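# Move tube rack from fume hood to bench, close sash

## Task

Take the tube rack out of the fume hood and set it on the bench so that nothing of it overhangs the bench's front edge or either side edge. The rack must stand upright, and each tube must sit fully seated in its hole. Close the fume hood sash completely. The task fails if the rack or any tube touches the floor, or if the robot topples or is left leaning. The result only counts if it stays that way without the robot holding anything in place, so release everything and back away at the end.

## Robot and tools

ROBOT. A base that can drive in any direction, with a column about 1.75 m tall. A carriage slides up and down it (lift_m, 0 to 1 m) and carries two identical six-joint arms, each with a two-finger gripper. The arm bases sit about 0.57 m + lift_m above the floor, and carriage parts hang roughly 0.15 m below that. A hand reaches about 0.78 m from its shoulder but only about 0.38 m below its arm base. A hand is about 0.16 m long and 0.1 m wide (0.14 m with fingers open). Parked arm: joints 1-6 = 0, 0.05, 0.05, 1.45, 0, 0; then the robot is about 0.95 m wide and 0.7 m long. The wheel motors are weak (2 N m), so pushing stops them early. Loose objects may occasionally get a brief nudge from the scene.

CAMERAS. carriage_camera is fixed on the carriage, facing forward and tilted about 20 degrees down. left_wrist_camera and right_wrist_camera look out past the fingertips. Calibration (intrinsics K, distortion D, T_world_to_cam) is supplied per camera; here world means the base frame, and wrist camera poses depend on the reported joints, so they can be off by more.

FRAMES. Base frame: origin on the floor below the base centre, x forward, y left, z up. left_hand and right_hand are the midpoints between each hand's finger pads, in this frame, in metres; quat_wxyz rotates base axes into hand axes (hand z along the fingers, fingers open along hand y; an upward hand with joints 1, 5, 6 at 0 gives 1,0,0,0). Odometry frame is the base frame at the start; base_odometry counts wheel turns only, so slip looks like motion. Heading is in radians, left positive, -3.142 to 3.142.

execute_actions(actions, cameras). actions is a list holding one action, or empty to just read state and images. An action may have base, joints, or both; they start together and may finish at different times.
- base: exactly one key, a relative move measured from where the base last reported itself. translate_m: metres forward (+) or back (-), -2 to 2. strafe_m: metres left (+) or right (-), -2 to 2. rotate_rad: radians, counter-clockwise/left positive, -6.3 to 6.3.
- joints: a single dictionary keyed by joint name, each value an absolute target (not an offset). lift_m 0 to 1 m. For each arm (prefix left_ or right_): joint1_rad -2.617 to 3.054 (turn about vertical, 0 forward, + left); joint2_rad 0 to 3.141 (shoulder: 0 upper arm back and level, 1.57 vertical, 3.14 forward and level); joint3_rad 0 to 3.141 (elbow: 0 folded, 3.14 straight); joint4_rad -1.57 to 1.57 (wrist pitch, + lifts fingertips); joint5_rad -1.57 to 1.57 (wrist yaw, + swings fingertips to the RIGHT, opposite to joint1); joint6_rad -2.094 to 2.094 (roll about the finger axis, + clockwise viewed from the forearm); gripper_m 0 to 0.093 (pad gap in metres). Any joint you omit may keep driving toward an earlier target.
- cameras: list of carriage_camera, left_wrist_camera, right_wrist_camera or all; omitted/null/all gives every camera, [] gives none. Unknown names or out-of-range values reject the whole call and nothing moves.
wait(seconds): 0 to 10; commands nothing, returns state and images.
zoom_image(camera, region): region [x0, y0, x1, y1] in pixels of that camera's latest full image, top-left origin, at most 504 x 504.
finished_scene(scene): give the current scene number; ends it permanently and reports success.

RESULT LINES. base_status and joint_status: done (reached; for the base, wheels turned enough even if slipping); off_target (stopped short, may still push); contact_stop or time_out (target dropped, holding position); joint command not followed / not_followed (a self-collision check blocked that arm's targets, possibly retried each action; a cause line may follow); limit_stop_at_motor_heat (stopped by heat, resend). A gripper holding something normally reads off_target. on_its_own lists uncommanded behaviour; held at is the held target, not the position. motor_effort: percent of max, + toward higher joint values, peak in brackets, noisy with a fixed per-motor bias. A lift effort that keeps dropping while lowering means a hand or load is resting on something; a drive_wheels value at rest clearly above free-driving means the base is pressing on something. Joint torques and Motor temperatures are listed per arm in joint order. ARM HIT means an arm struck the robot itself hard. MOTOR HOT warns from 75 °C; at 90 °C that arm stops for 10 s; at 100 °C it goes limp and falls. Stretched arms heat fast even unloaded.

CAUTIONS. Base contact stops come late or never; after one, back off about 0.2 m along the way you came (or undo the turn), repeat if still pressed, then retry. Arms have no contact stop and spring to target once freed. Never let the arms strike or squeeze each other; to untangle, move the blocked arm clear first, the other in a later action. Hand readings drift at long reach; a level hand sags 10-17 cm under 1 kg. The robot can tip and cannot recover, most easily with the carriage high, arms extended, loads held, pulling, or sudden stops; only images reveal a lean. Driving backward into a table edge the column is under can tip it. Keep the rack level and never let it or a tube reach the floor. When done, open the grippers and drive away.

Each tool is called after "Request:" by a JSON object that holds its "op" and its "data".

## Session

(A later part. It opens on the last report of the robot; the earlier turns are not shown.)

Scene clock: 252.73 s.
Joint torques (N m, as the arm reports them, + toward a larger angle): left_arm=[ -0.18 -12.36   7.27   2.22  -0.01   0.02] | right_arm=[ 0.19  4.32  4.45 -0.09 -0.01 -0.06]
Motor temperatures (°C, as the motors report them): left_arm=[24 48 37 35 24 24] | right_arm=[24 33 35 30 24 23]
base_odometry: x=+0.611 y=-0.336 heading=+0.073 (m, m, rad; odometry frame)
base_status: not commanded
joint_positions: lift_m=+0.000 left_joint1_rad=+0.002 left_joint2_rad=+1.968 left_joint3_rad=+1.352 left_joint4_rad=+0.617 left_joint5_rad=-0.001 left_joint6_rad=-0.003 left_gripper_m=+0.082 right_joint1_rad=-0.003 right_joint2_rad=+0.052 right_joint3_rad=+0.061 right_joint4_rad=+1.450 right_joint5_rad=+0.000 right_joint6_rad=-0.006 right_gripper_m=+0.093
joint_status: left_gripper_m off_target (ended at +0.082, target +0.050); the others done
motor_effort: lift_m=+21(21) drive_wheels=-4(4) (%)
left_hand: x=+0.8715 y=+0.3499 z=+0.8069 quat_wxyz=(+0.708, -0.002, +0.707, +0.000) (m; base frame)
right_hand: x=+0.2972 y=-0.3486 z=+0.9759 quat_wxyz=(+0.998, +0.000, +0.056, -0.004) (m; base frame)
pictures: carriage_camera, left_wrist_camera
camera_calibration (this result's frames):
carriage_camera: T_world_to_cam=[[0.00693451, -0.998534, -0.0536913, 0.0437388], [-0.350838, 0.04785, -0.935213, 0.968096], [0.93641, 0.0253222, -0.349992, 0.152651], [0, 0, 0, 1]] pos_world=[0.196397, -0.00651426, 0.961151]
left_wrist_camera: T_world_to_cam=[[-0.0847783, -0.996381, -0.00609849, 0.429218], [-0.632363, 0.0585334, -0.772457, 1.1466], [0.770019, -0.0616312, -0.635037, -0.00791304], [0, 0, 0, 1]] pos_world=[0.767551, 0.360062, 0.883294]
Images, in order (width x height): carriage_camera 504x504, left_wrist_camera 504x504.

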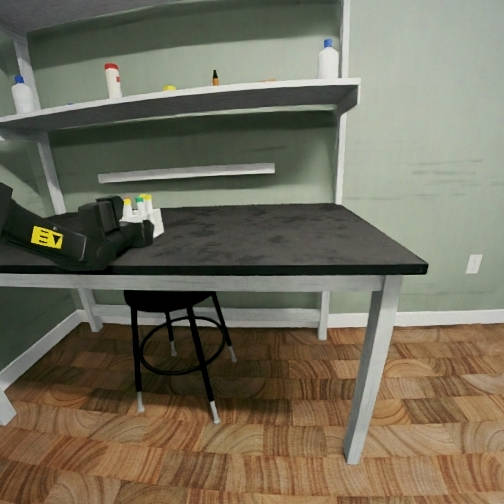

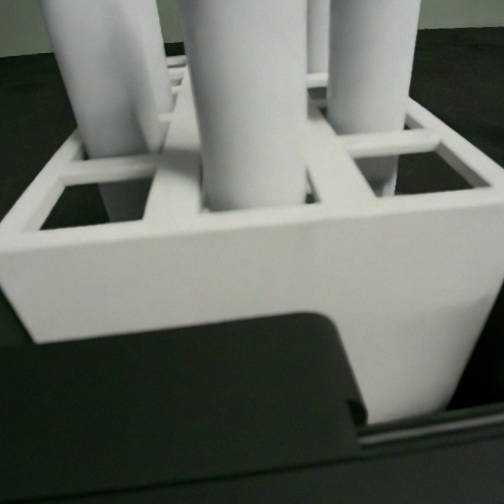

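Contact (torque dropped, pitch changed). Release and withdraw.

Request:
{"op": "execute_actions", "data": {"actions": [{"joints":{"left_gripper_m":0.093}}], "cameras": []}}

Request:
{"op": "execute_actions", "data": {"actions": [{"base":{"translate_m":-0.5}}], "cameras": ["carriage_camera"]}}

Request:
{"op": "execute_actions", "data": {"actions": [{"base":{"rotate_rad":-1.57},"joints":{"lift_m":0.43,"left_joint2_rad":0.05,"left_joint3_rad":0.05,"left_joint4_rad":1.45}}], "cameras": ["carriage_camera"]}}

Scene clock: 255.00 s.
Joint torques (N m, as the arm reports them, + toward a larger angle): left_arm=[ -0.12 -12.41   7.2    2.08  -0.03   0.02] | right_arm=[ 0.29  4.24  4.66 -0.06  0.04 -0.1 ]
Motor temperatures (°C, as the motors report them): left_arm=[24 48 37 36 24 24] | right_arm=[24 33 35 30 24 23]
base_odometry: x=+0.610 y=-0.336 heading=+0.073 (m, m, rad; odometry frame)
base_status: not commanded
joint_positions: lift_m=+0.000 left_joint1_rad=+0.002 left_joint2_rad=+1.968 left_joint3_rad=+1.352 left_joint4_rad=+0.628 left_joint5_rad=-0.001 left_joint6_rad=-0.003 left_gripper_m=+0.093 right_joint1_rad=-0.003 right_joint2_rad=+0.052 right_joint3_rad=+0.061 right_joint4_rad=+1.450 right_joint5_rad=+0.000 right_joint6_rad=-0.006 right_gripper_m=+0.093
joint_status: all done
motor_effort: lift_m=+22(22) drive_wheels=-4(4) (%)
left_hand: x=+0.8715 y=+0.3499 z=+0.8095 quat_wxyz=(+0.711, -0.002, +0.703, +0.000) (m; base frame)
right_hand: x=+0.2972 y=-0.3486 z=+0.9759 quat_wxyz=(+0.998, +0.000, +0.056, -0.004) (m; base frame)
pictures: none
No camera images: the call's "cameras" was empty. Leave "cameras" out to get every camera's image.

Scene clock: 258.10 s.
Joint torques (N m, as the arm reports them, + toward a larger angle): left_arm=[ -0.14 -12.37   7.29   2.01  -0.02   0.02] | right_arm=[ 0.26  4.26  4.58 -0.03 -0.02 -0.06]
Motor temperatures (°C, as the motors report them): left_arm=[24 48 37 35 24 24] | right_arm=[24 32 35 30 24 23]
base_odometry: x=+0.112 y=-0.373 heading=+0.073 (m, m, rad; odometry frame)
base_status: done
joint_positions: lift_m=+0.000 left_joint1_rad=+0.002 left_joint2_rad=+1.968 left_joint3_rad=+1.352 left_joint4_rad=+0.636 left_joint5_rad=-0.001 left_joint6_rad=-0.003 left_gripper_m=+0.093 right_joint1_rad=-0.003 right_joint2_rad=+0.052 right_joint3_rad=+0.061 right_joint4_rad=+1.449 right_joint5_rad=+0.000 right_joint6_rad=-0.006 right_gripper_m=+0.093
joint_status: not commanded
motor_effort: lift_m=+21(22) drive_wheels=-2(50) (%)
left_hand: x=+0.8715 y=+0.3499 z=+0.8115 quat_wxyz=(+0.714, -0.002, +0.700, +0.000) (m; base frame)
right_hand: x=+0.2974 y=-0.3487 z=+0.9759 quat_wxyz=(+0.998, +0.000, +0.056, -0.005) (m; base frame)
pictures: carriage_camera
camera_calibration (this result's frames):
carriage_camera: T_world_to_cam=[[0.00693451, -0.998534, -0.0536913, 0.0437388], [-0.350838, 0.04785, -0.935213, 0.968096], [0.93641, 0.0253222, -0.349992, 0.152651], [0, 0, 0, 1]] pos_world=[0.196397, -0.00651426, 0.961151]
Images, in order (width x height): carriage_camera 504x504.

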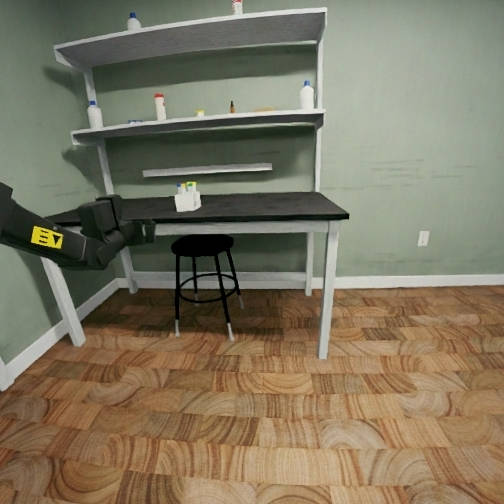

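Scene clock: 261.20 s.
Joint torques (N m, as the arm reports them, + toward a larger angle): left_arm=[-0.15  2.71  4.17 -0.08 -0.01  0.03] | right_arm=[ 0.23  4.09  4.72 -0.03  0.   -0.09]
Motor temperatures (°C, as the motors report them): left_arm=[24 47 37 35 24 24] | right_arm=[24 32 35 30 24 23]
base_odometry: x=+0.112 y=-0.373 heading=-1.496 (m, m, rad; odometry frame)
base_status: done
joint_positions: lift_m=+0.430 left_joint1_rad=+0.003 left_joint2_rad=+0.065 left_joint3_rad=+0.068 left_joint4_rad=+1.448 left_joint5_rad=-0.001 left_joint6_rad=-0.003 left_gripper_m=+0.093 right_joint1_rad=-0.003 right_joint2_rad=+0.052 right_joint3_rad=+0.061 right_joint4_rad=+1.448 right_joint5_rad=+0.000 right_joint6_rad=-0.006 right_gripper_m=+0.093
joint_status: all done
motor_effort: lift_m=+24(30) drive_wheels=+8(31) (%)
left_hand: x=+0.2999 y=+0.3489 z=+1.4074 quat_wxyz=(+0.998, -0.001, +0.060, +0.000) (m; base frame)
right_hand: x=+0.2976 y=-0.3487 z=+1.4056 quat_wxyz=(+0.998, +0.000, +0.057, -0.005) (m; base frame)
pictures: carriage_camera
camera_calibration (this result's frames):
carriage_camera: T_world_to_cam=[[0.00693451, -0.998534, -0.0536913, 0.0668121], [-0.350838, 0.04785, -0.935213, 1.37], [0.93641, 0.0253222, -0.349992, 0.303057], [0, 0, 0, 1]] pos_world=[0.196397, -0.00651426, 1.39089]
Images, in order (width x height): carriage_camera 504x504.

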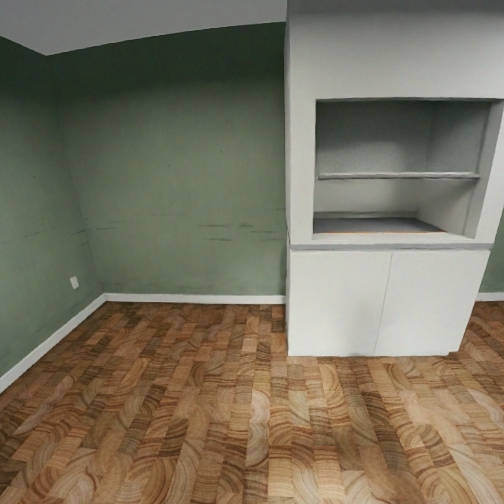

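Request:
{"op": "execute_actions", "data": {"actions": [{"base":{"strafe_m":-0.44},"joints":{"right_joint2_rad":1.6,"right_joint3_rad":1.3,"right_joint4_rad":0.3,"right_joint6_rad":1.57,"right_gripper_m":0.093}}], "cameras": []}}

Request:
{"op": "execute_actions", "data": {"actions": [{"base":{"translate_m":0.65}}]}}

Scene clock: 266.23 s.
Joint torques (N m, as the arm reports them, + toward a larger angle): left_arm=[-0.2   2.76  4.18 -0.07  0.02  0.01] | right_arm=[ 0.15 -9.98  9.66  2.06  0.02 -0.16]
Motor temperatures (°C, as the motors report them): left_arm=[24 45 37 33 24 24] | right_arm=[24 32 36 31 24 23]
base_odometry: x=-0.327 y=-0.405 heading=-1.497 (m, m, rad; odometry frame)
base_status: done
joint_positions: lift_m=+0.430 left_joint1_rad=+0.003 left_joint2_rad=+0.065 left_joint3_rad=+0.068 left_joint4_rad=+1.448 left_joint5_rad=-0.001 left_joint6_rad=-0.003 left_gripper_m=+0.093 right_joint1_rad=-0.003 right_joint2_rad=+1.604 right_joint3_rad=+1.273 right_joint4_rad=+0.295 right_joint5_rad=+0.000 right_joint6_rad=+1.562 right_gripper_m=+0.093
joint_status: all done
motor_effort: lift_m=+24(24) drive_wheels=-5(30) (%)
left_hand: x=+0.2999 y=+0.3489 z=+1.4074 quat_wxyz=(+0.998, -0.001, +0.060, +0.000) (m; base frame)
right_hand: x=+0.7945 y=-0.3503 z=+1.3178 quat_wxyz=(+0.494, +0.508, +0.510, +0.488) (m; base frame)
pictures: none
No camera images: the call's "cameras" was empty. Leave "cameras" out to get every camera's image.

Scene clock: 269.73 s.
Joint torques (N m, as the arm reports them, + toward a larger angle): left_arm=[-0.26  2.6   4.28 -0.09 -0.03  0.02] | right_arm=[ 0.2  -9.98  9.79  2.03  0.02 -0.12]
Motor temperatures (°C, as the motors report them): left_arm=[24 44 36 32 24 24] | right_arm=[24 33 37 33 24 23]
base_odometry: x=-0.279 y=-1.053 heading=-1.497 (m, m, rad; odometry frame)
base_status: done
joint_positions: lift_m=+0.430 left_joint1_rad=+0.003 left_joint2_rad=+0.065 left_joint3_rad=+0.068 left_joint4_rad=+1.448 left_joint5_rad=-0.001 left_joint6_rad=-0.003 left_gripper_m=+0.093 right_joint1_rad=-0.003 right_joint2_rad=+1.604 right_joint3_rad=+1.273 right_joint4_rad=+0.297 right_joint5_rad=+0.000 right_joint6_rad=+1.562 right_gripper_m=+0.093
joint_status: not commanded
motor_effort: lift_m=+24(24) drive_wheels=-5(29) (%)
left_hand: x=+0.2999 y=+0.3489 z=+1.4074 quat_wxyz=(+0.998, -0.001, +0.060, +0.000) (m; base frame)
right_hand: x=+0.7945 y=-0.3503 z=+1.3184 quat_wxyz=(+0.494, +0.507, +0.510, +0.489) (m; base frame)
pictures: carriage_camera, left_wrist_camera, right_wrist_camera
camera_calibration (this result's frames):
carriage_camera: T_world_to_cam=[[0.00693451, -0.998534, -0.0536913, 0.0668121], [-0.350838, 0.04785, -0.935213, 1.37], [0.93641, 0.0253222, -0.349992, 0.303057], [0, 0, 0, 1]] pos_world=[0.196397, -0.00651426, 1.39089]
left_wrist_camera: T_world_to_cam=[[-0.00153509, -0.996235, -0.0866817, 0.471819], [0.689627, 0.0617172, -0.72153, 0.779766], [0.724163, -0.0608856, 0.686936, -1.03355], [0, 0, 0, 1]] pos_world=[0.211437, 0.358989, 1.31351]
right_wrist_camera: T_world_to_cam=[[-0.178169, 0.0696574, -0.981531, 1.45767], [-0.576924, 0.800663, 0.161546, 0.535413], [0.797129, 0.595052, -0.102466, -0.177546], [0, 0, 0, 1]] pos_world=[0.710131, -0.424574, 1.32606]
Images, in order (width x height): carriage_camera 504x504, left_wrist_camera 504x504, right_wrist_camera 504x504.

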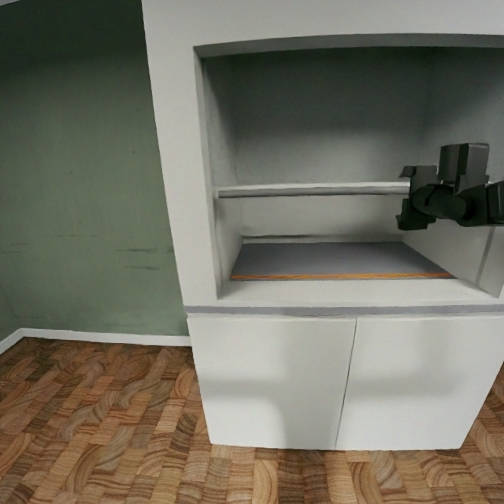

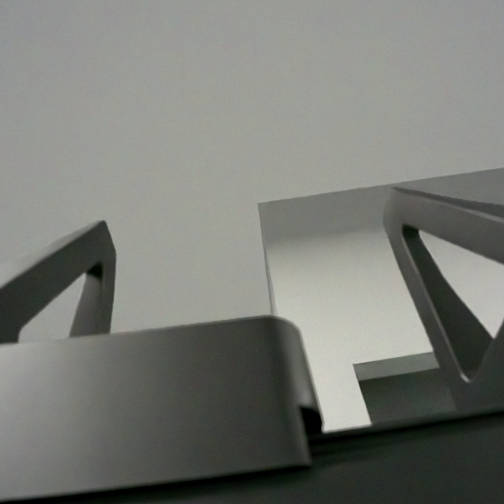

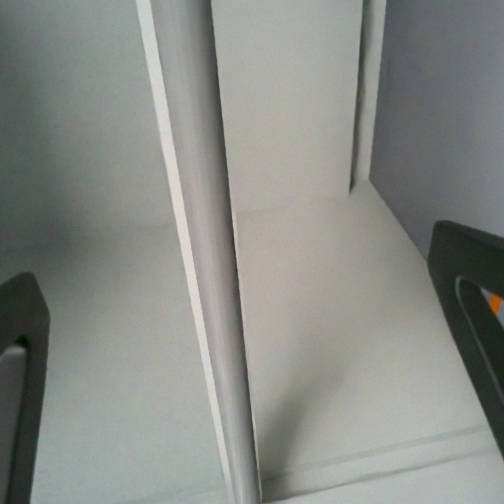

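Request:
{"op": "execute_actions", "data": {"actions": [{"base":{"translate_m":0.2}}], "cameras": ["carriage_camera","right_wrist_camera"]}}

Scene clock: 273.00 s.
Joint torques (N m, as the arm reports them, + toward a larger angle): left_arm=[-0.16  2.84  4.19 -0.12 -0.03  0.03] | right_arm=[ 0.13 -4.16  9.7   3.07  0.06 -0.2 ]
Motor temperatures (°C, as the motors report them): left_arm=[24 43 36 32 24 24] | right_arm=[24 33 37 34 24 23]
base_odometry: x=-0.265 y=-1.252 heading=-1.498 (m, m, rad; odometry frame)
base_status: translate_m contact_stop (by the wheels' count: +0.199 of +0.200)
joint_positions: lift_m=+0.430 left_joint1_rad=+0.003 left_joint2_rad=+0.065 left_joint3_rad=+0.068 left_joint4_rad=+1.448 left_joint5_rad=-0.001 left_joint6_rad=-0.003 left_gripper_m=+0.093 right_joint1_rad=-0.003 right_joint2_rad=+1.543 right_joint3_rad=+1.272 right_joint4_rad=+0.175 right_joint5_rad=-0.004 right_joint6_rad=+1.563 right_gripper_m=+0.093
joint_status: not commanded
motor_effort: lift_m=+24(24) drive_wheels=+16(29) (%)
left_hand: x=+0.2998 y=+0.3488 z=+1.4074 quat_wxyz=(+0.998, -0.001, +0.060, +0.000) (m; base frame)
right_hand: x=+0.7783 y=-0.3492 z=+1.3183 quat_wxyz=(+0.477, +0.521, +0.526, +0.474) (m; base frame)
pictures: carriage_camera, right_wrist_camera
camera_calibration (this result's frames):
carriage_camera: T_world_to_cam=[[0.00693451, -0.998534, -0.0536913, 0.0668121], [-0.350838, 0.04785, -0.935213, 1.37], [0.93641, 0.0253222, -0.349992, 0.303057], [0, 0, 0, 1]] pos_world=[0.196397, -0.00651426, 1.39089]
right_wrist_camera: T_world_to_cam=[[-0.239155, 0.069847, -0.968466, 1.48498], [-0.569655, 0.797629, 0.198198, 0.470224], [0.78632, 0.599091, -0.150968, -0.091506], [0, 0, 0, 1]] pos_world=[0.694958, -0.423965, 1.33114]
Images, in order (width x height): carriage_camera 504x504, right_wrist_camera 504x504.

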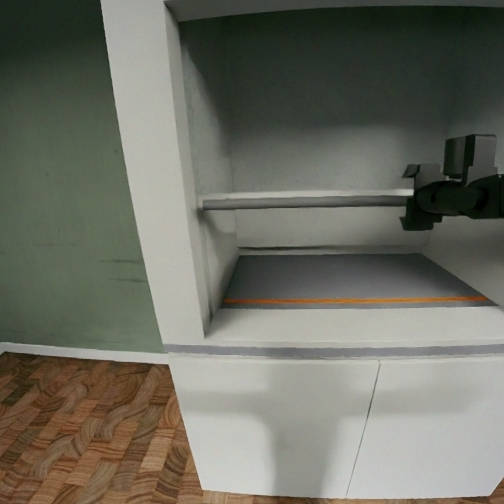

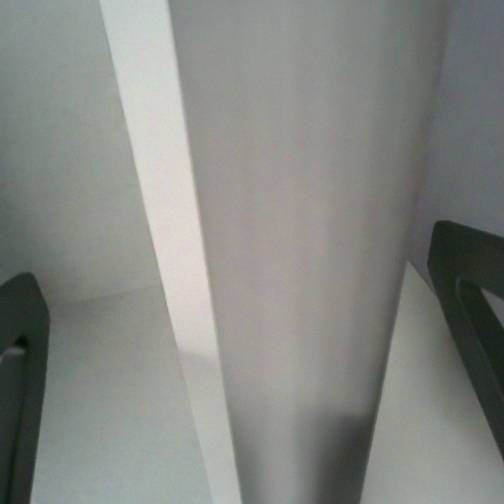

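Bar deep in. Back slightly, grip, pull down.

Request:
{"op": "execute_actions", "data": {"actions": [{"base":{"translate_m":-0.02},"joints":{"right_gripper_m":0,"right_joint2_rad":1.6,"right_joint4_rad":0.3}}], "cameras": []}}

Request:
{"op": "execute_actions", "data": {"actions": [{"joints":{"right_gripper_m":0,"lift_m":0.33,"right_joint2_rad":1.75,"right_joint3_rad":1.0,"right_joint4_rad":-0.3}}], "cameras": []}}

Request:
{"op": "execute_actions", "data": {"actions": [{"joints":{"right_gripper_m":0,"lift_m":0.2,"right_joint2_rad":1.75,"right_joint3_rad":1.0,"right_joint4_rad":-0.3}}], "cameras": ["carriage_camera"]}}

Scene clock: 275.53 s.
Joint torques (N m, as the arm reports them, + toward a larger angle): left_arm=[-0.17  2.63  4.2  -0.07 -0.02  0.01] | right_arm=[  0.13 -11.3    7.87   2.21   0.04  -0.15]
Motor temperatures (°C, as the motors report them): left_arm=[24 42 36 31 24 24] | right_arm=[24 33 38 36 24 23]
base_odometry: x=-0.267 y=-1.232 heading=-1.498 (m, m, rad; odometry frame)
base_status: done
joint_positions: lift_m=+0.430 left_joint1_rad=+0.003 left_joint2_rad=+0.065 left_joint3_rad=+0.068 left_joint4_rad=+1.447 left_joint5_rad=-0.001 left_joint6_rad=-0.003 left_gripper_m=+0.093 right_joint1_rad=-0.003 right_joint2_rad=+1.617 right_joint3_rad=+1.295 right_joint4_rad=+0.280 right_joint5_rad=+0.000 right_joint6_rad=+1.563 right_gripper_m=+0.037
joint_status: right_gripper_m off_target (ended at +0.037, target +0.000); the others done
motor_effort: lift_m=+24(24) drive_wheels=-9(23) (%)
left_hand: x=+0.3000 y=+0.3488 z=+1.4074 quat_wxyz=(+0.998, -0.001, +0.060, +0.000) (m; base frame)
right_hand: x=+0.7982 y=-0.3500 z=+1.3183 quat_wxyz=(+0.492, +0.509, +0.512, +0.487) (m; base frame)
pictures: none
No camera images: the call's "cameras" was empty. Leave "cameras" out to get every camera's image.

Scene clock: 277.33 s.
Joint torques (N m, as the arm reports them, + toward a larger angle): left_arm=[-0.26  2.66  4.6  -0.07 -0.01  0.  ] | right_arm=[ 0.26 -1.7  -3.33 -2.41  0.04 -0.27]
Motor temperatures (°C, as the motors report them): left_arm=[24 41 36 31 24 24] | right_arm=[24 33 38 37 24 23]
base_odometry: x=-0.267 y=-1.232 heading=-1.498 (m, m, rad; odometry frame)
base_status: not commanded
joint_positions: lift_m=+0.331 left_joint1_rad=+0.003 left_joint2_rad=+0.065 left_joint3_rad=+0.064 left_joint4_rad=+1.448 left_joint5_rad=-0.001 left_joint6_rad=-0.003 left_gripper_m=+0.093 right_joint1_rad=-0.003 right_joint2_rad=+1.650 right_joint3_rad=+1.144 right_joint4_rad=+0.229 right_joint5_rad=+0.000 right_joint6_rad=+1.575 right_gripper_m=+0.022
joint_status: right_joint2_rad off_target (ended at +1.651, target +1.750); right_joint3_rad off_target (ended at +1.144, target +1.000); right_joint4_rad off_target (ended at +0.229, target -0.300); right_gripper_m off_target (ended at +0.022, target +0.000); the others done
motor_effort: lift_m=+17(18) drive_wheels=-7(32) (%)
left_hand: x=+0.3011 y=+0.3488 z=+1.3070 quat_wxyz=(+0.998, -0.001, +0.062, +0.000) (m; base frame)
right_hand: x=+0.7898 y=-0.3500 z=+1.1157 quat_wxyz=(+0.426, +0.566, +0.562, +0.426) (m; base frame)
pictures: none
No camera images: the call's "cameras" was empty. Leave "cameras" out to get every camera's image.

Scene clock: 278.73 s.
Joint torques (N m, as the arm reports them, + toward a larger angle): left_arm=[-0.14  2.75  4.38 -0.08 -0.01  0.01] | right_arm=[ 0.24  1.56 -3.71 -2.82  0.07 -0.13]
Motor temperatures (°C, as the motors report them): left_arm=[24 41 36 31 24 24] | right_arm=[24 33 38 38 24 23]
base_odometry: x=-0.267 y=-1.232 heading=-1.498 (m, m, rad; odometry frame)
base_status: not commanded
joint_positions: lift_m=+0.201 left_joint1_rad=+0.003 left_joint2_rad=+0.065 left_joint3_rad=+0.064 left_joint4_rad=+1.448 left_joint5_rad=-0.001 left_joint6_rad=-0.003 left_gripper_m=+0.093 right_joint1_rad=-0.003 right_joint2_rad=+1.617 right_joint3_rad=+1.150 right_joint4_rad=+0.545 right_joint5_rad=-0.003 right_joint6_rad=+1.561 right_gripper_m=+0.022
joint_status: right_joint2_rad off_target (ended at +1.617, target +1.750); right_joint3_rad off_target (ended at +1.150, target +1.000); right_joint4_rad off_target (ended at +0.544, target -0.300); right_gripper_m off_target (ended at +0.022, target +0.000); the others done
motor_effort: lift_m=+17(18) drive_wheels=-6(15) (%)
left_hand: x=+0.3007 y=+0.3488 z=+1.1771 quat_wxyz=(+0.998, -0.001, +0.062, +0.000) (m; base frame)
right_hand: x=+0.7921 y=-0.3495 z=+1.0823 quat_wxyz=(+0.522, +0.478, +0.483, +0.516) (m; base frame)
pictures: carriage_camera
camera_calibration (this result's frames):
carriage_camera: T_world_to_cam=[[0.00693451, -0.998534, -0.0536913, 0.0545], [-0.350838, 0.04785, -0.935213, 1.15554], [0.93641, 0.0253222, -0.349992, 0.222799], [0, 0, 0, 1]] pos_world=[0.196397, -0.00651426, 1.16158]
Images, in order (width x height): carriage_camera 504x504.

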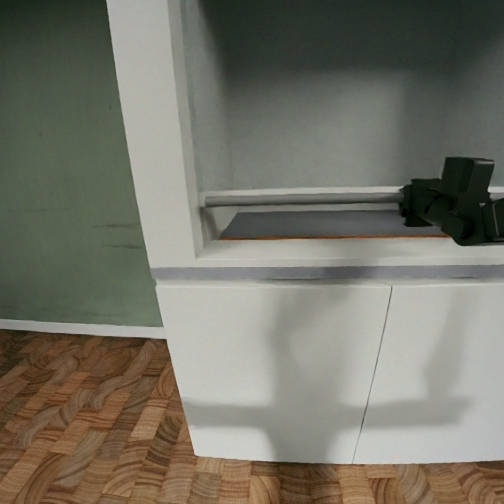

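Request:
{"op": "execute_actions", "data": {"actions": [{"joints":{"right_gripper_m":0.093,"right_joint2_rad":1.6,"right_joint3_rad":1.3,"right_joint4_rad":0.3,"lift_m":0.2}}], "cameras": []}}

Request:
{"op": "execute_actions", "data": {"actions": [{"base":{"translate_m":-0.18}}], "cameras": []}}

Request:
{"op": "execute_actions", "data": {"actions": [{"joints":{"right_gripper_m":0,"right_joint6_rad":0,"right_joint2_rad":1.75,"right_joint3_rad":1.3,"right_joint4_rad":-0.3,"lift_m":0.42}}]}}

Scene clock: 282.07 s.
Joint torques (N m, as the arm reports them, + toward a larger angle): left_arm=[-0.19  2.62  4.41 -0.08 -0.01  0.01] | right_arm=[ 0.17 -8.41  9.06  1.97  0.04 -0.2 ]
Motor temperatures (°C, as the motors report them): left_arm=[24 40 35 31 24 24] | right_arm=[24 33 37 40 24 23]
base_odometry: x=-0.267 y=-1.232 heading=-1.498 (m, m, rad; odometry frame)
base_status: not commanded
joint_positions: lift_m=+0.200 left_joint1_rad=+0.003 left_joint2_rad=+0.065 left_joint3_rad=+0.064 left_joint4_rad=+1.449 left_joint5_rad=-0.001 left_joint6_rad=-0.003 left_gripper_m=+0.093 right_joint1_rad=-0.003 right_joint2_rad=+1.586 right_joint3_rad=+1.280 right_joint4_rad=+0.303 right_joint5_rad=-0.003 right_joint6_rad=+1.567 right_gripper_m=+0.093
joint_status: all done
motor_effort: lift_m=+20(20) drive_wheels=+5(6) (%)
left_hand: x=+0.3006 y=+0.3488 z=+1.1768 quat_wxyz=(+0.998, -0.001, +0.061, +0.000) (m; base frame)
right_hand: x=+0.7905 y=-0.3495 z=+1.1025 quat_wxyz=(+0.500, +0.500, +0.502, +0.498) (m; base frame)
pictures: none
No camera images: the call's "cameras" was empty. Leave "cameras" out to get every camera's image.

Scene clock: 284.03 s.
Joint torques (N m, as the arm reports them, + toward a larger angle): left_arm=[-0.16  2.66  4.47 -0.09 -0.02  0.02] | right_arm=[ 0.28 -8.43  9.04  1.99  0.05 -0.16]
Motor temperatures (°C, as the motors report them): left_arm=[24 40 35 31 24 24] | right_arm=[24 33 38 40 24 23]
base_odometry: x=-0.280 y=-1.052 heading=-1.499 (m, m, rad; odometry frame)
base_status: done
joint_positions: lift_m=+0.200 left_joint1_rad=+0.003 left_joint2_rad=+0.065 left_joint3_rad=+0.064 left_joint4_rad=+1.449 left_joint5_rad=-0.001 left_joint6_rad=-0.003 left_gripper_m=+0.093 right_joint1_rad=-0.003 right_joint2_rad=+1.588 right_joint3_rad=+1.280 right_joint4_rad=+0.302 right_joint5_rad=-0.003 right_joint6_rad=+1.567 right_gripper_m=+0.093
joint_status: not commanded
motor_effort: lift_m=+20(20) drive_wheels=+6(24) (%)
left_hand: x=+0.3006 y=+0.3488 z=+1.1768 quat_wxyz=(+0.998, -0.001, +0.061, +0.000) (m; base frame)
right_hand: x=+0.7911 y=-0.3495 z=+1.1011 quat_wxyz=(+0.499, +0.501, +0.502, +0.498) (m; base frame)
pictures: none
No camera images: the call's "cameras" was empty. Leave "cameras" out to get every camera's image.

Scene clock: 285.77 s.
Joint torques (N m, as the arm reports them, + toward a larger angle): left_arm=[-0.19  2.64  4.53 -0.08 -0.05  0.03] | right_arm=[  0.25 -11.1    8.67   1.63   0.06  -0.24]
Motor temperatures (°C, as the motors report them): left_arm=[24 39 35 30 24 24] | right_arm=[24 33 38 39 24 23]
base_odometry: x=-0.280 y=-1.052 heading=-1.499 (m, m, rad; odometry frame)
base_status: not commanded
joint_positions: lift_m=+0.420 left_joint1_rad=+0.003 left_joint2_rad=+0.065 left_joint3_rad=+0.063 left_joint4_rad=+1.449 left_joint5_rad=+0.000 left_joint6_rad=-0.003 left_gripper_m=+0.093 right_joint1_rad=-0.003 right_joint2_rad=+1.752 right_joint3_rad=+1.280 right_joint4_rad=-0.294 right_joint5_rad=-0.003 right_joint6_rad=+0.008 right_gripper_m=+0.000
joint_status: all done
motor_effort: lift_m=+23(29) drive_wheels=+7(7) (%)
left_hand: x=+0.3008 y=+0.3487 z=+1.3963 quat_wxyz=(+0.998, +0.000, +0.062, +0.000) (m; base frame)
right_hand: x=+0.7591 y=-0.3494 z=+1.1069 quat_wxyz=(+0.392, +0.005, +0.920, +0.002) (m; base frame)
pictures: carriage_camera, left_wrist_camera, right_wrist_camera
camera_calibration (this result's frames):
carriage_camera: T_world_to_cam=[[0.00693451, -0.998534, -0.0536913, 0.0662789], [-0.350838, 0.04785, -0.935213, 1.36071], [0.93641, 0.0253222, -0.349992, 0.299581], [0, 0, 0, 1]] pos_world=[0.196397, -0.00651426, 1.38096]
left_wrist_camera: T_world_to_cam=[[-0.00186017, -0.996169, -0.0874237, 0.471838], [0.687702, 0.0621947, -0.723324, 0.774035], [0.725991, -0.061467, 0.684952, -1.02414], [0, 0, 0, 1]] pos_world=[0.212086, 0.358939, 1.30261]
right_wrist_camera: T_world_to_cam=[[-0.164994, -0.985584, 0.0374273, -0.262907], [-0.973263, 0.156549, -0.168081, 0.989097], [0.159799, -0.0641591, -0.985062, 1.05889], [0, 0, 0, 1]] pos_world=[0.750064, -0.346022, 1.21916]
Images, in order (width x height): carriage_camera 504x504, left_wrist_camera 504x504, right_wrist_camera 504x504.

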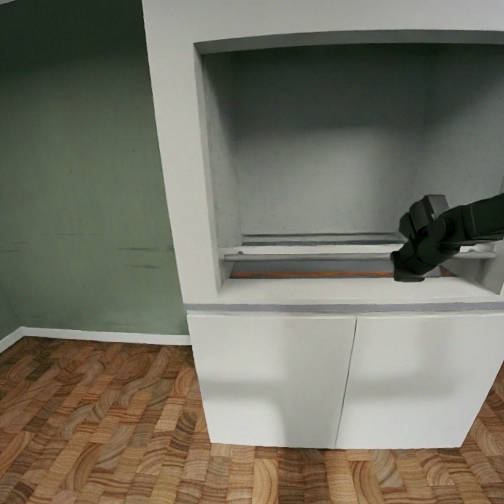

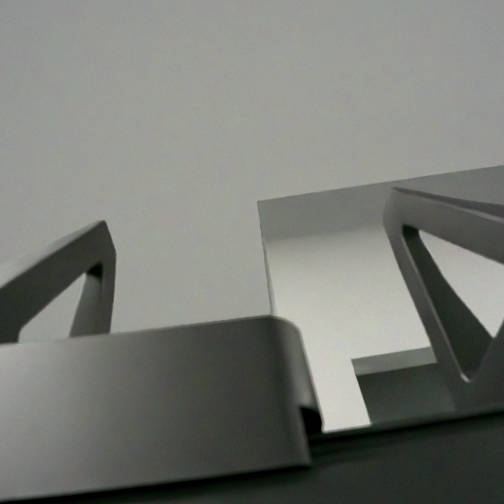

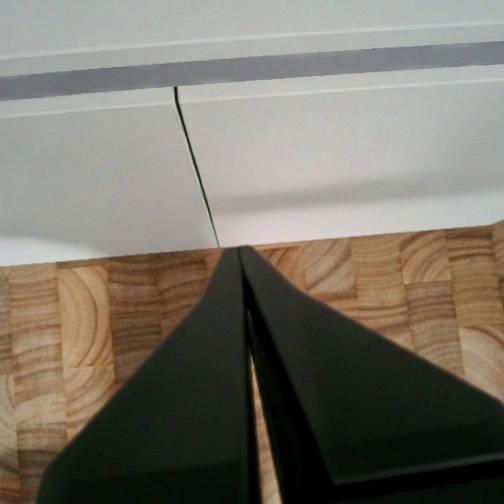

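Request:
{"op": "execute_actions", "data": {"actions": [{"joints":{"lift_m":0.5}}], "cameras": []}}

Request:
{"op": "execute_actions", "data": {"actions": [{"base":{"translate_m":0.21}}], "cameras": ["right_wrist_camera"]}}

Request:
{"op": "execute_actions", "data": {"actions": [{"joints":{"lift_m":0.36,"right_gripper_m":0,"right_joint2_rad":1.75,"right_joint3_rad":1.3,"right_joint4_rad":-0.3}}], "cameras": ["carriage_camera","right_wrist_camera"]}}

Scene clock: 288.57 s.
Joint torques (N m, as the arm reports them, + toward a larger angle): left_arm=[-0.25  2.79  4.48 -0.1  -0.04  0.02] | right_arm=[  0.19 -10.98   8.8    1.64   0.03  -0.24]
Motor temperatures (°C, as the motors report them): left_arm=[24 39 35 30 24 24] | right_arm=[24 34 38 39 24 23]
base_odometry: x=-0.280 y=-1.052 heading=-1.499 (m, m, rad; odometry frame)
base_status: not commanded
joint_positions: lift_m=+0.500 left_joint1_rad=+0.003 left_joint2_rad=+0.065 left_joint3_rad=+0.063 left_joint4_rad=+1.449 left_joint5_rad=+0.000 left_joint6_rad=-0.003 left_gripper_m=+0.093 right_joint1_rad=-0.003 right_joint2_rad=+1.751 right_joint3_rad=+1.280 right_joint4_rad=-0.297 right_joint5_rad=-0.003 right_joint6_rad=+0.008 right_gripper_m=+0.000
joint_status: all done
motor_effort: lift_m=+24(30) drive_wheels=+8(8) (%)
left_hand: x=+0.3008 y=+0.3487 z=+1.4762 quat_wxyz=(+0.998, +0.000, +0.062, +0.000) (m; base frame)
right_hand: x=+0.7587 y=-0.3494 z=+1.1866 quat_wxyz=(+0.391, +0.005, +0.921, +0.002) (m; base frame)
pictures: none
No camera images: the call's "cameras" was empty. Leave "cameras" out to get every camera's image.

Scene clock: 290.77 s.
Joint torques (N m, as the arm reports them, + toward a larger angle): left_arm=[-0.22  2.66  4.32 -0.08 -0.01  0.  ] | right_arm=[  0.2  -11.21   8.73   1.69   0.07  -0.22]
Motor temperatures (°C, as the motors report them): left_arm=[24 38 35 30 24 24] | right_arm=[24 34 39 39 24 23]
base_odometry: x=-0.265 y=-1.262 heading=-1.499 (m, m, rad; odometry frame)
base_status: done
joint_positions: lift_m=+0.500 left_joint1_rad=+0.003 left_joint2_rad=+0.065 left_joint3_rad=+0.063 left_joint4_rad=+1.449 left_joint5_rad=+0.000 left_joint6_rad=-0.003 left_gripper_m=+0.093 right_joint1_rad=-0.003 right_joint2_rad=+1.751 right_joint3_rad=+1.280 right_joint4_rad=-0.298 right_joint5_rad=-0.003 right_joint6_rad=+0.008 right_gripper_m=+0.000
joint_status: not commanded
motor_effort: lift_m=+24(24) drive_wheels=-4(26) (%)
left_hand: x=+0.3008 y=+0.3487 z=+1.4762 quat_wxyz=(+0.998, +0.000, +0.062, +0.000) (m; base frame)
right_hand: x=+0.7585 y=-0.3494 z=+1.1864 quat_wxyz=(+0.390, +0.005, +0.921, +0.002) (m; base frame)
pictures: right_wrist_camera
camera_calibration (this result's frames):
right_wrist_camera: T_world_to_cam=[[-0.16488, -0.985584, 0.0379221, -0.266654], [-0.973772, 0.15655, -0.165109, 0.998736], [0.156792, -0.0641506, -0.985546, 1.14015], [0, 0, 0, 1]] pos_world=[0.749808, -0.346021, 1.29868]
Images, in order (width x height): right_wrist_camera 504x504.

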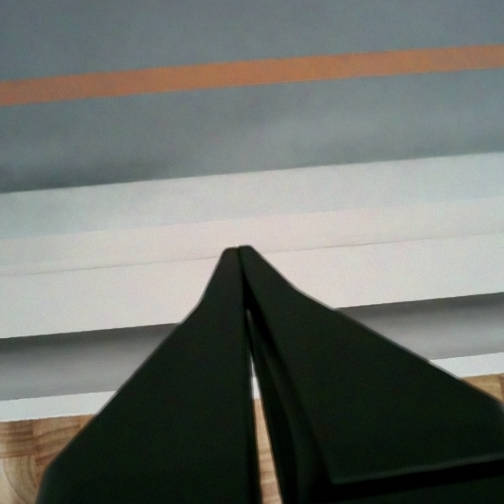

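Scene clock: 291.87 s.
Joint torques (N m, as the arm reports them, + toward a larger angle): left_arm=[-0.19  2.87  4.48 -0.09 -0.03  0.01] | right_arm=[ 0.11 -4.64  6.34  1.49  0.05 -0.18]
Motor temperatures (°C, as the motors report them): left_arm=[24 38 35 30 24 24] | right_arm=[24 34 39 39 24 23]
base_odometry: x=-0.265 y=-1.262 heading=-1.499 (m, m, rad; odometry frame)
base_status: not commanded
joint_positions: lift_m=+0.360 left_joint1_rad=+0.003 left_joint2_rad=+0.064 left_joint3_rad=+0.063 left_joint4_rad=+1.449 left_joint5_rad=+0.000 left_joint6_rad=-0.003 left_gripper_m=+0.093 right_joint1_rad=-0.003 right_joint2_rad=+1.683 right_joint3_rad=+1.314 right_joint4_rad=-0.256 right_joint5_rad=-0.004 right_joint6_rad=+0.005 right_gripper_m=+0.000
joint_status: right_joint2_rad off_target (ended at +1.683, target +1.750); right_joint4_rad off_target (ended at -0.256, target -0.300); the others done
motor_effort: lift_m=+19(19) drive_wheels=+8(8) (%)
left_hand: x=+0.3005 y=+0.3487 z=+1.3367 quat_wxyz=(+0.998, +0.000, +0.061, +0.000) (m; base frame)
right_hand: x=+0.7680 y=-0.3493 z=+1.1018 quat_wxyz=(+0.455, +0.003, +0.890, +0.002) (m; base frame)
pictures: carriage_camera, right_wrist_camera
camera_calibration (this result's frames):
carriage_camera: T_world_to_cam=[[0.00693451, -0.998534, -0.0536913, 0.0630806], [-0.350838, 0.04785, -0.935213, 1.305], [0.93641, 0.0253222, -0.349992, 0.278733], [0, 0, 0, 1]] pos_world=[0.196397, -0.00651426, 1.32139]
right_wrist_camera: T_world_to_cam=[[-0.166044, -0.985978, 0.0166641, -0.237597], [-0.940572, 0.153276, -0.303036, 1.11933], [0.296233, -0.0659912, -0.952833, 0.911514], [0, 0, 0, 1]] pos_world=[0.743339, -0.34568, 1.21168]
Images, in order (width x height): carriage_camera 504x504, right_wrist_camera 504x504.

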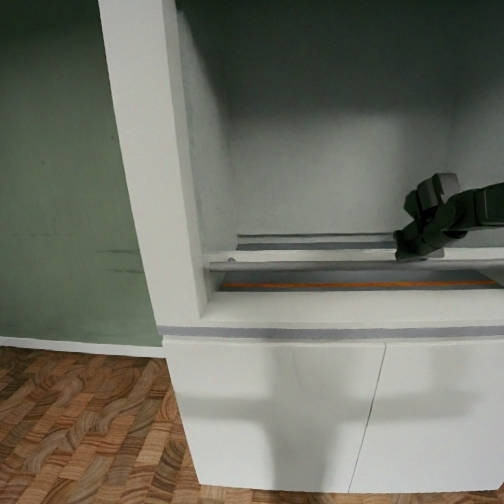

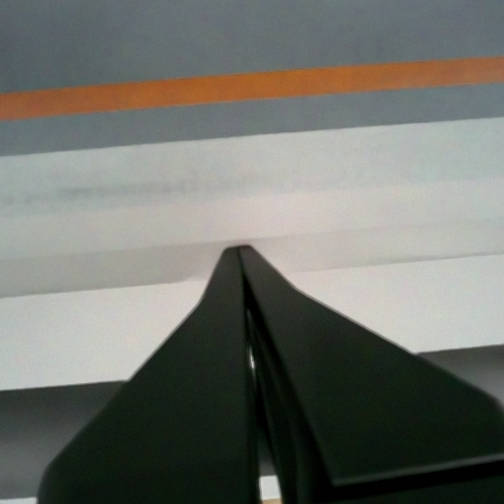

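On top of it. Press.

Request:
{"op": "execute_actions", "data": {"actions": [{"joints":{"lift_m":0.2,"right_gripper_m":0,"right_joint2_rad":1.75,"right_joint3_rad":1.0,"right_joint4_rad":-0.7}}], "cameras": ["carriage_camera"]}}

Request:
{"op": "execute_actions", "data": {"actions": [{"joints":{"lift_m":0.1,"right_gripper_m":0,"right_joint2_rad":1.75,"right_joint3_rad":1.0,"right_joint4_rad":-0.7}}], "cameras": ["carriage_camera","right_wrist_camera"]}}

Scene clock: 297.17 s.
Joint torques (N m, as the arm reports them, + toward a larger angle): left_arm=[-0.27  2.84  4.47 -0.11 -0.02  0.01] | right_arm=[ 0.19  4.01 -4.56 -2.72  0.06 -0.08]
Motor temperatures (°C, as the motors report them): left_arm=[24 37 35 30 24 24] | right_arm=[24 34 39 39 24 23]
base_odometry: x=-0.265 y=-1.262 heading=-1.499 (m, m, rad; odometry frame)
base_status: not commanded
joint_positions: lift_m=+0.201 left_joint1_rad=+0.003 left_joint2_rad=+0.064 left_joint3_rad=+0.063 left_joint4_rad=+1.450 left_joint5_rad=+0.000 left_joint6_rad=-0.003 left_gripper_m=+0.093 right_joint1_rad=-0.003 right_joint2_rad=+1.590 right_joint3_rad=+1.163 right_joint4_rad=+0.100 right_joint5_rad=-0.002 right_joint6_rad=-0.004 right_gripper_m=+0.000
joint_status: right_joint2_rad off_target (ended at +1.590, target +1.750); right_joint3_rad off_target (ended at +1.163, target +1.000); right_joint4_rad off_target (ended at +0.100, target -0.700); the others done
motor_effort: lift_m=+17(17) drive_wheels=+9(15) (%)
left_hand: x=+0.3004 y=+0.3487 z=+1.1769 quat_wxyz=(+0.998, +0.000, +0.061, +0.000) (m; base frame)
right_hand: x=+0.7747 y=-0.3496 z=+0.9941 quat_wxyz=(+0.582, -0.001, +0.813, -0.001) (m; base frame)
pictures: carriage_camera
camera_calibration (this result's frames):
carriage_camera: T_world_to_cam=[[0.00693451, -0.998534, -0.0536913, 0.0544994], [-0.350838, 0.04785, -0.935213, 1.15553], [0.93641, 0.0253222, -0.349992, 0.222796], [0, 0, 0, 1]] pos_world=[0.196397, -0.00651426, 1.16157]
Images, in order (width x height): carriage_camera 504x504.

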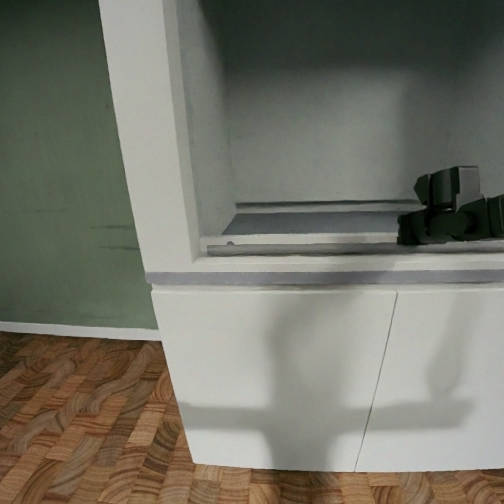

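Scene clock: 298.10 s.
Joint torques (N m, as the arm reports them, + toward a larger angle): left_arm=[-0.13  2.72  4.45 -0.12 -0.02  0.01] | right_arm=[ 0.25  9.85 -4.44 -2.78  0.04 -0.03]
Motor temperatures (°C, as the motors report them): left_arm=[24 37 35 30 24 24] | right_arm=[24 34 38 40 24 23]
base_odometry: x=-0.265 y=-1.261 heading=-1.499 (m, m, rad; odometry frame)
base_status: not commanded
joint_positions: lift_m=+0.101 left_joint1_rad=+0.003 left_joint2_rad=+0.064 left_joint3_rad=+0.063 left_joint4_rad=+1.450 left_joint5_rad=+0.000 left_joint6_rad=-0.003 left_gripper_m=+0.093 right_joint1_rad=-0.003 right_joint2_rad=+1.528 right_joint3_rad=+1.163 right_joint4_rad=+0.426 right_joint5_rad=-0.002 right_joint6_rad=-0.012 right_gripper_m=+0.000
joint_status: right_joint2_rad off_target (ended at +1.528, target +1.750); right_joint3_rad off_target (ended at +1.163, target +1.000); right_joint4_rad off_target (ended at +0.426, target -0.700); the others done
motor_effort: lift_m=+17(18) drive_wheels=+15(15) (%)
left_hand: x=+0.3004 y=+0.3487 z=+1.0769 quat_wxyz=(+0.998, +0.000, +0.061, +0.000) (m; base frame)
right_hand: x=+0.7733 y=-0.3496 z=+1.0036 quat_wxyz=(+0.728, -0.004, +0.685, -0.005) (m; base frame)
pictures: carriage_camera, right_wrist_camera
camera_calibration (this result's frames):
carriage_camera: T_world_to_cam=[[0.00693451, -0.998534, -0.0536913, 0.0491311], [-0.350838, 0.04785, -0.935213, 1.06202], [0.93641, 0.0253222, -0.349992, 0.187802], [0, 0, 0, 1]] pos_world=[0.196397, -0.00651426, 1.06158]
right_wrist_camera: T_world_to_cam=[[-0.141716, -0.987122, -0.0742045, -0.1633], [-0.534567, 0.139405, -0.833549, 1.30825], [0.83316, -0.07846, -0.547439, -0.0100488], [0, 0, 0, 1]] pos_world=[0.684575, -0.344362, 1.07287]
Images, in order (width x height): carriage_camera 504x504, right_wrist_camera 504x504.

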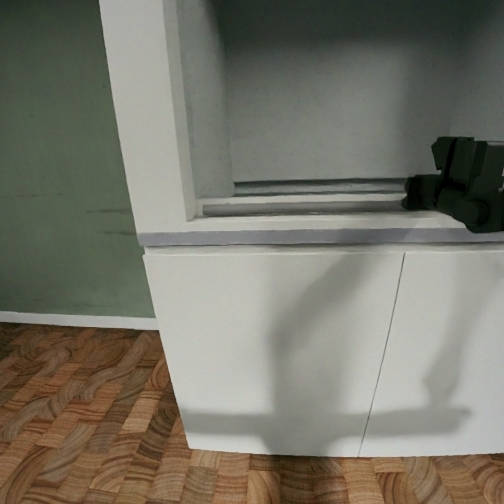

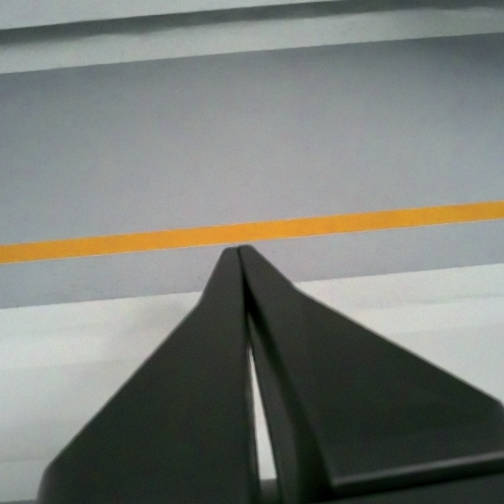

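Bar bottomed out. Relax and retreat.

Request:
{"op": "execute_actions", "data": {"actions": [{"joints":{"lift_m":0.3,"right_joint2_rad":1.45,"right_joint3_rad":1.2,"right_joint4_rad":0.4}}], "cameras": []}}

Request:
{"op": "execute_actions", "data": {"actions": [{"base":{"translate_m":-0.4}}], "cameras": ["carriage_camera"]}}

Request:
{"op": "finished_scene", "data": {"scene": 2}}

Scene clock: 301.10 s.
Joint torques (N m, as the arm reports them, + toward a larger angle): left_arm=[-0.17  2.71  4.53 -0.1  -0.01  0.  ] | right_arm=[ 0.17 -7.92  6.48  1.87  0.05 -0.04]
Motor temperatures (°C, as the motors report them): left_arm=[24 36 35 30 24 24] | right_arm=[24 34 38 41 24 23]
base_odometry: x=-0.265 y=-1.262 heading=-1.499 (m, m, rad; odometry frame)
base_status: not commanded
joint_positions: lift_m=+0.300 left_joint1_rad=+0.003 left_joint2_rad=+0.064 left_joint3_rad=+0.063 left_joint4_rad=+1.449 left_joint5_rad=+0.000 left_joint6_rad=-0.003 left_gripper_m=+0.093 right_joint1_rad=-0.003 right_joint2_rad=+1.451 right_joint3_rad=+1.214 right_joint4_rad=+0.405 right_joint5_rad=-0.002 right_joint6_rad=-0.009 right_gripper_m=+0.000
joint_status: all done
motor_effort: lift_m=+24(27) drive_wheels=+4(15) (%)
left_hand: x=+0.3005 y=+0.3487 z=+1.2762 quat_wxyz=(+0.998, +0.000, +0.061, +0.000) (m; base frame)
right_hand: x=+0.7520 y=-0.3495 z=+1.2594 quat_wxyz=(+0.764, -0.003, +0.645, -0.004) (m; base frame)
pictures: none
No camera images: the call's "cameras" was empty. Leave "cameras" out to get every camera's image.

Scene clock: 303.90 s.
Joint torques (N m, as the arm reports them, + toward a larger angle): left_arm=[-0.29  2.81  4.5  -0.13 -0.02  0.02] | right_arm=[ 0.14 -8.14  6.58  1.96  0.05 -0.07]
Motor temperatures (°C, as the motors report them): left_arm=[24 36 35 29 24 24] | right_arm=[24 34 38 41 24 23]
base_odometry: x=-0.293 y=-0.863 heading=-1.499 (m, m, rad; odometry frame)
base_status: done
joint_positions: lift_m=+0.300 left_joint1_rad=+0.003 left_joint2_rad=+0.064 left_joint3_rad=+0.063 left_joint4_rad=+1.450 left_joint5_rad=+0.000 left_joint6_rad=-0.003 left_gripper_m=+0.093 right_joint1_rad=-0.003 right_joint2_rad=+1.451 right_joint3_rad=+1.214 right_joint4_rad=+0.402 right_joint5_rad=-0.002 right_joint6_rad=-0.009 right_gripper_m=+0.000
joint_status: not commanded
motor_effort: lift_m=+24(24) drive_wheels=-2(45) (%)
left_hand: x=+0.3004 y=+0.3487 z=+1.2762 quat_wxyz=(+0.998, +0.000, +0.061, +0.000) (m; base frame)
right_hand: x=+0.7522 y=-0.3495 z=+1.2587 quat_wxyz=(+0.763, -0.003, +0.647, -0.004) (m; base frame)
pictures: carriage_camera
camera_calibration (this result's frames):
carriage_camera: T_world_to_cam=[[0.00693451, -0.998534, -0.0536913, 0.0598335], [-0.350838, 0.04785, -0.935213, 1.24844], [0.93641, 0.0253222, -0.349992, 0.257566], [0, 0, 0, 1]] pos_world=[0.196397, -0.00651426, 1.26092]
Images, in order (width x height): carriage_camera 504x504.

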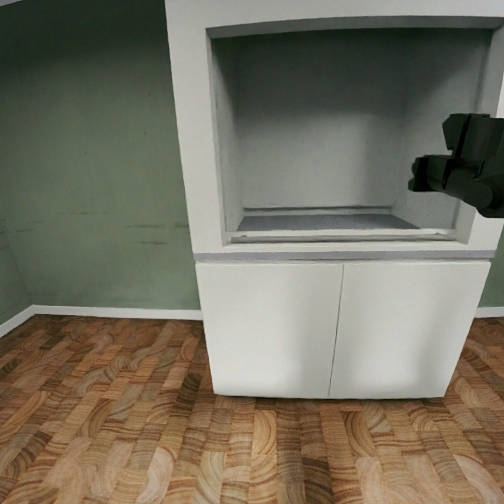

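The scene is finished: the task was done.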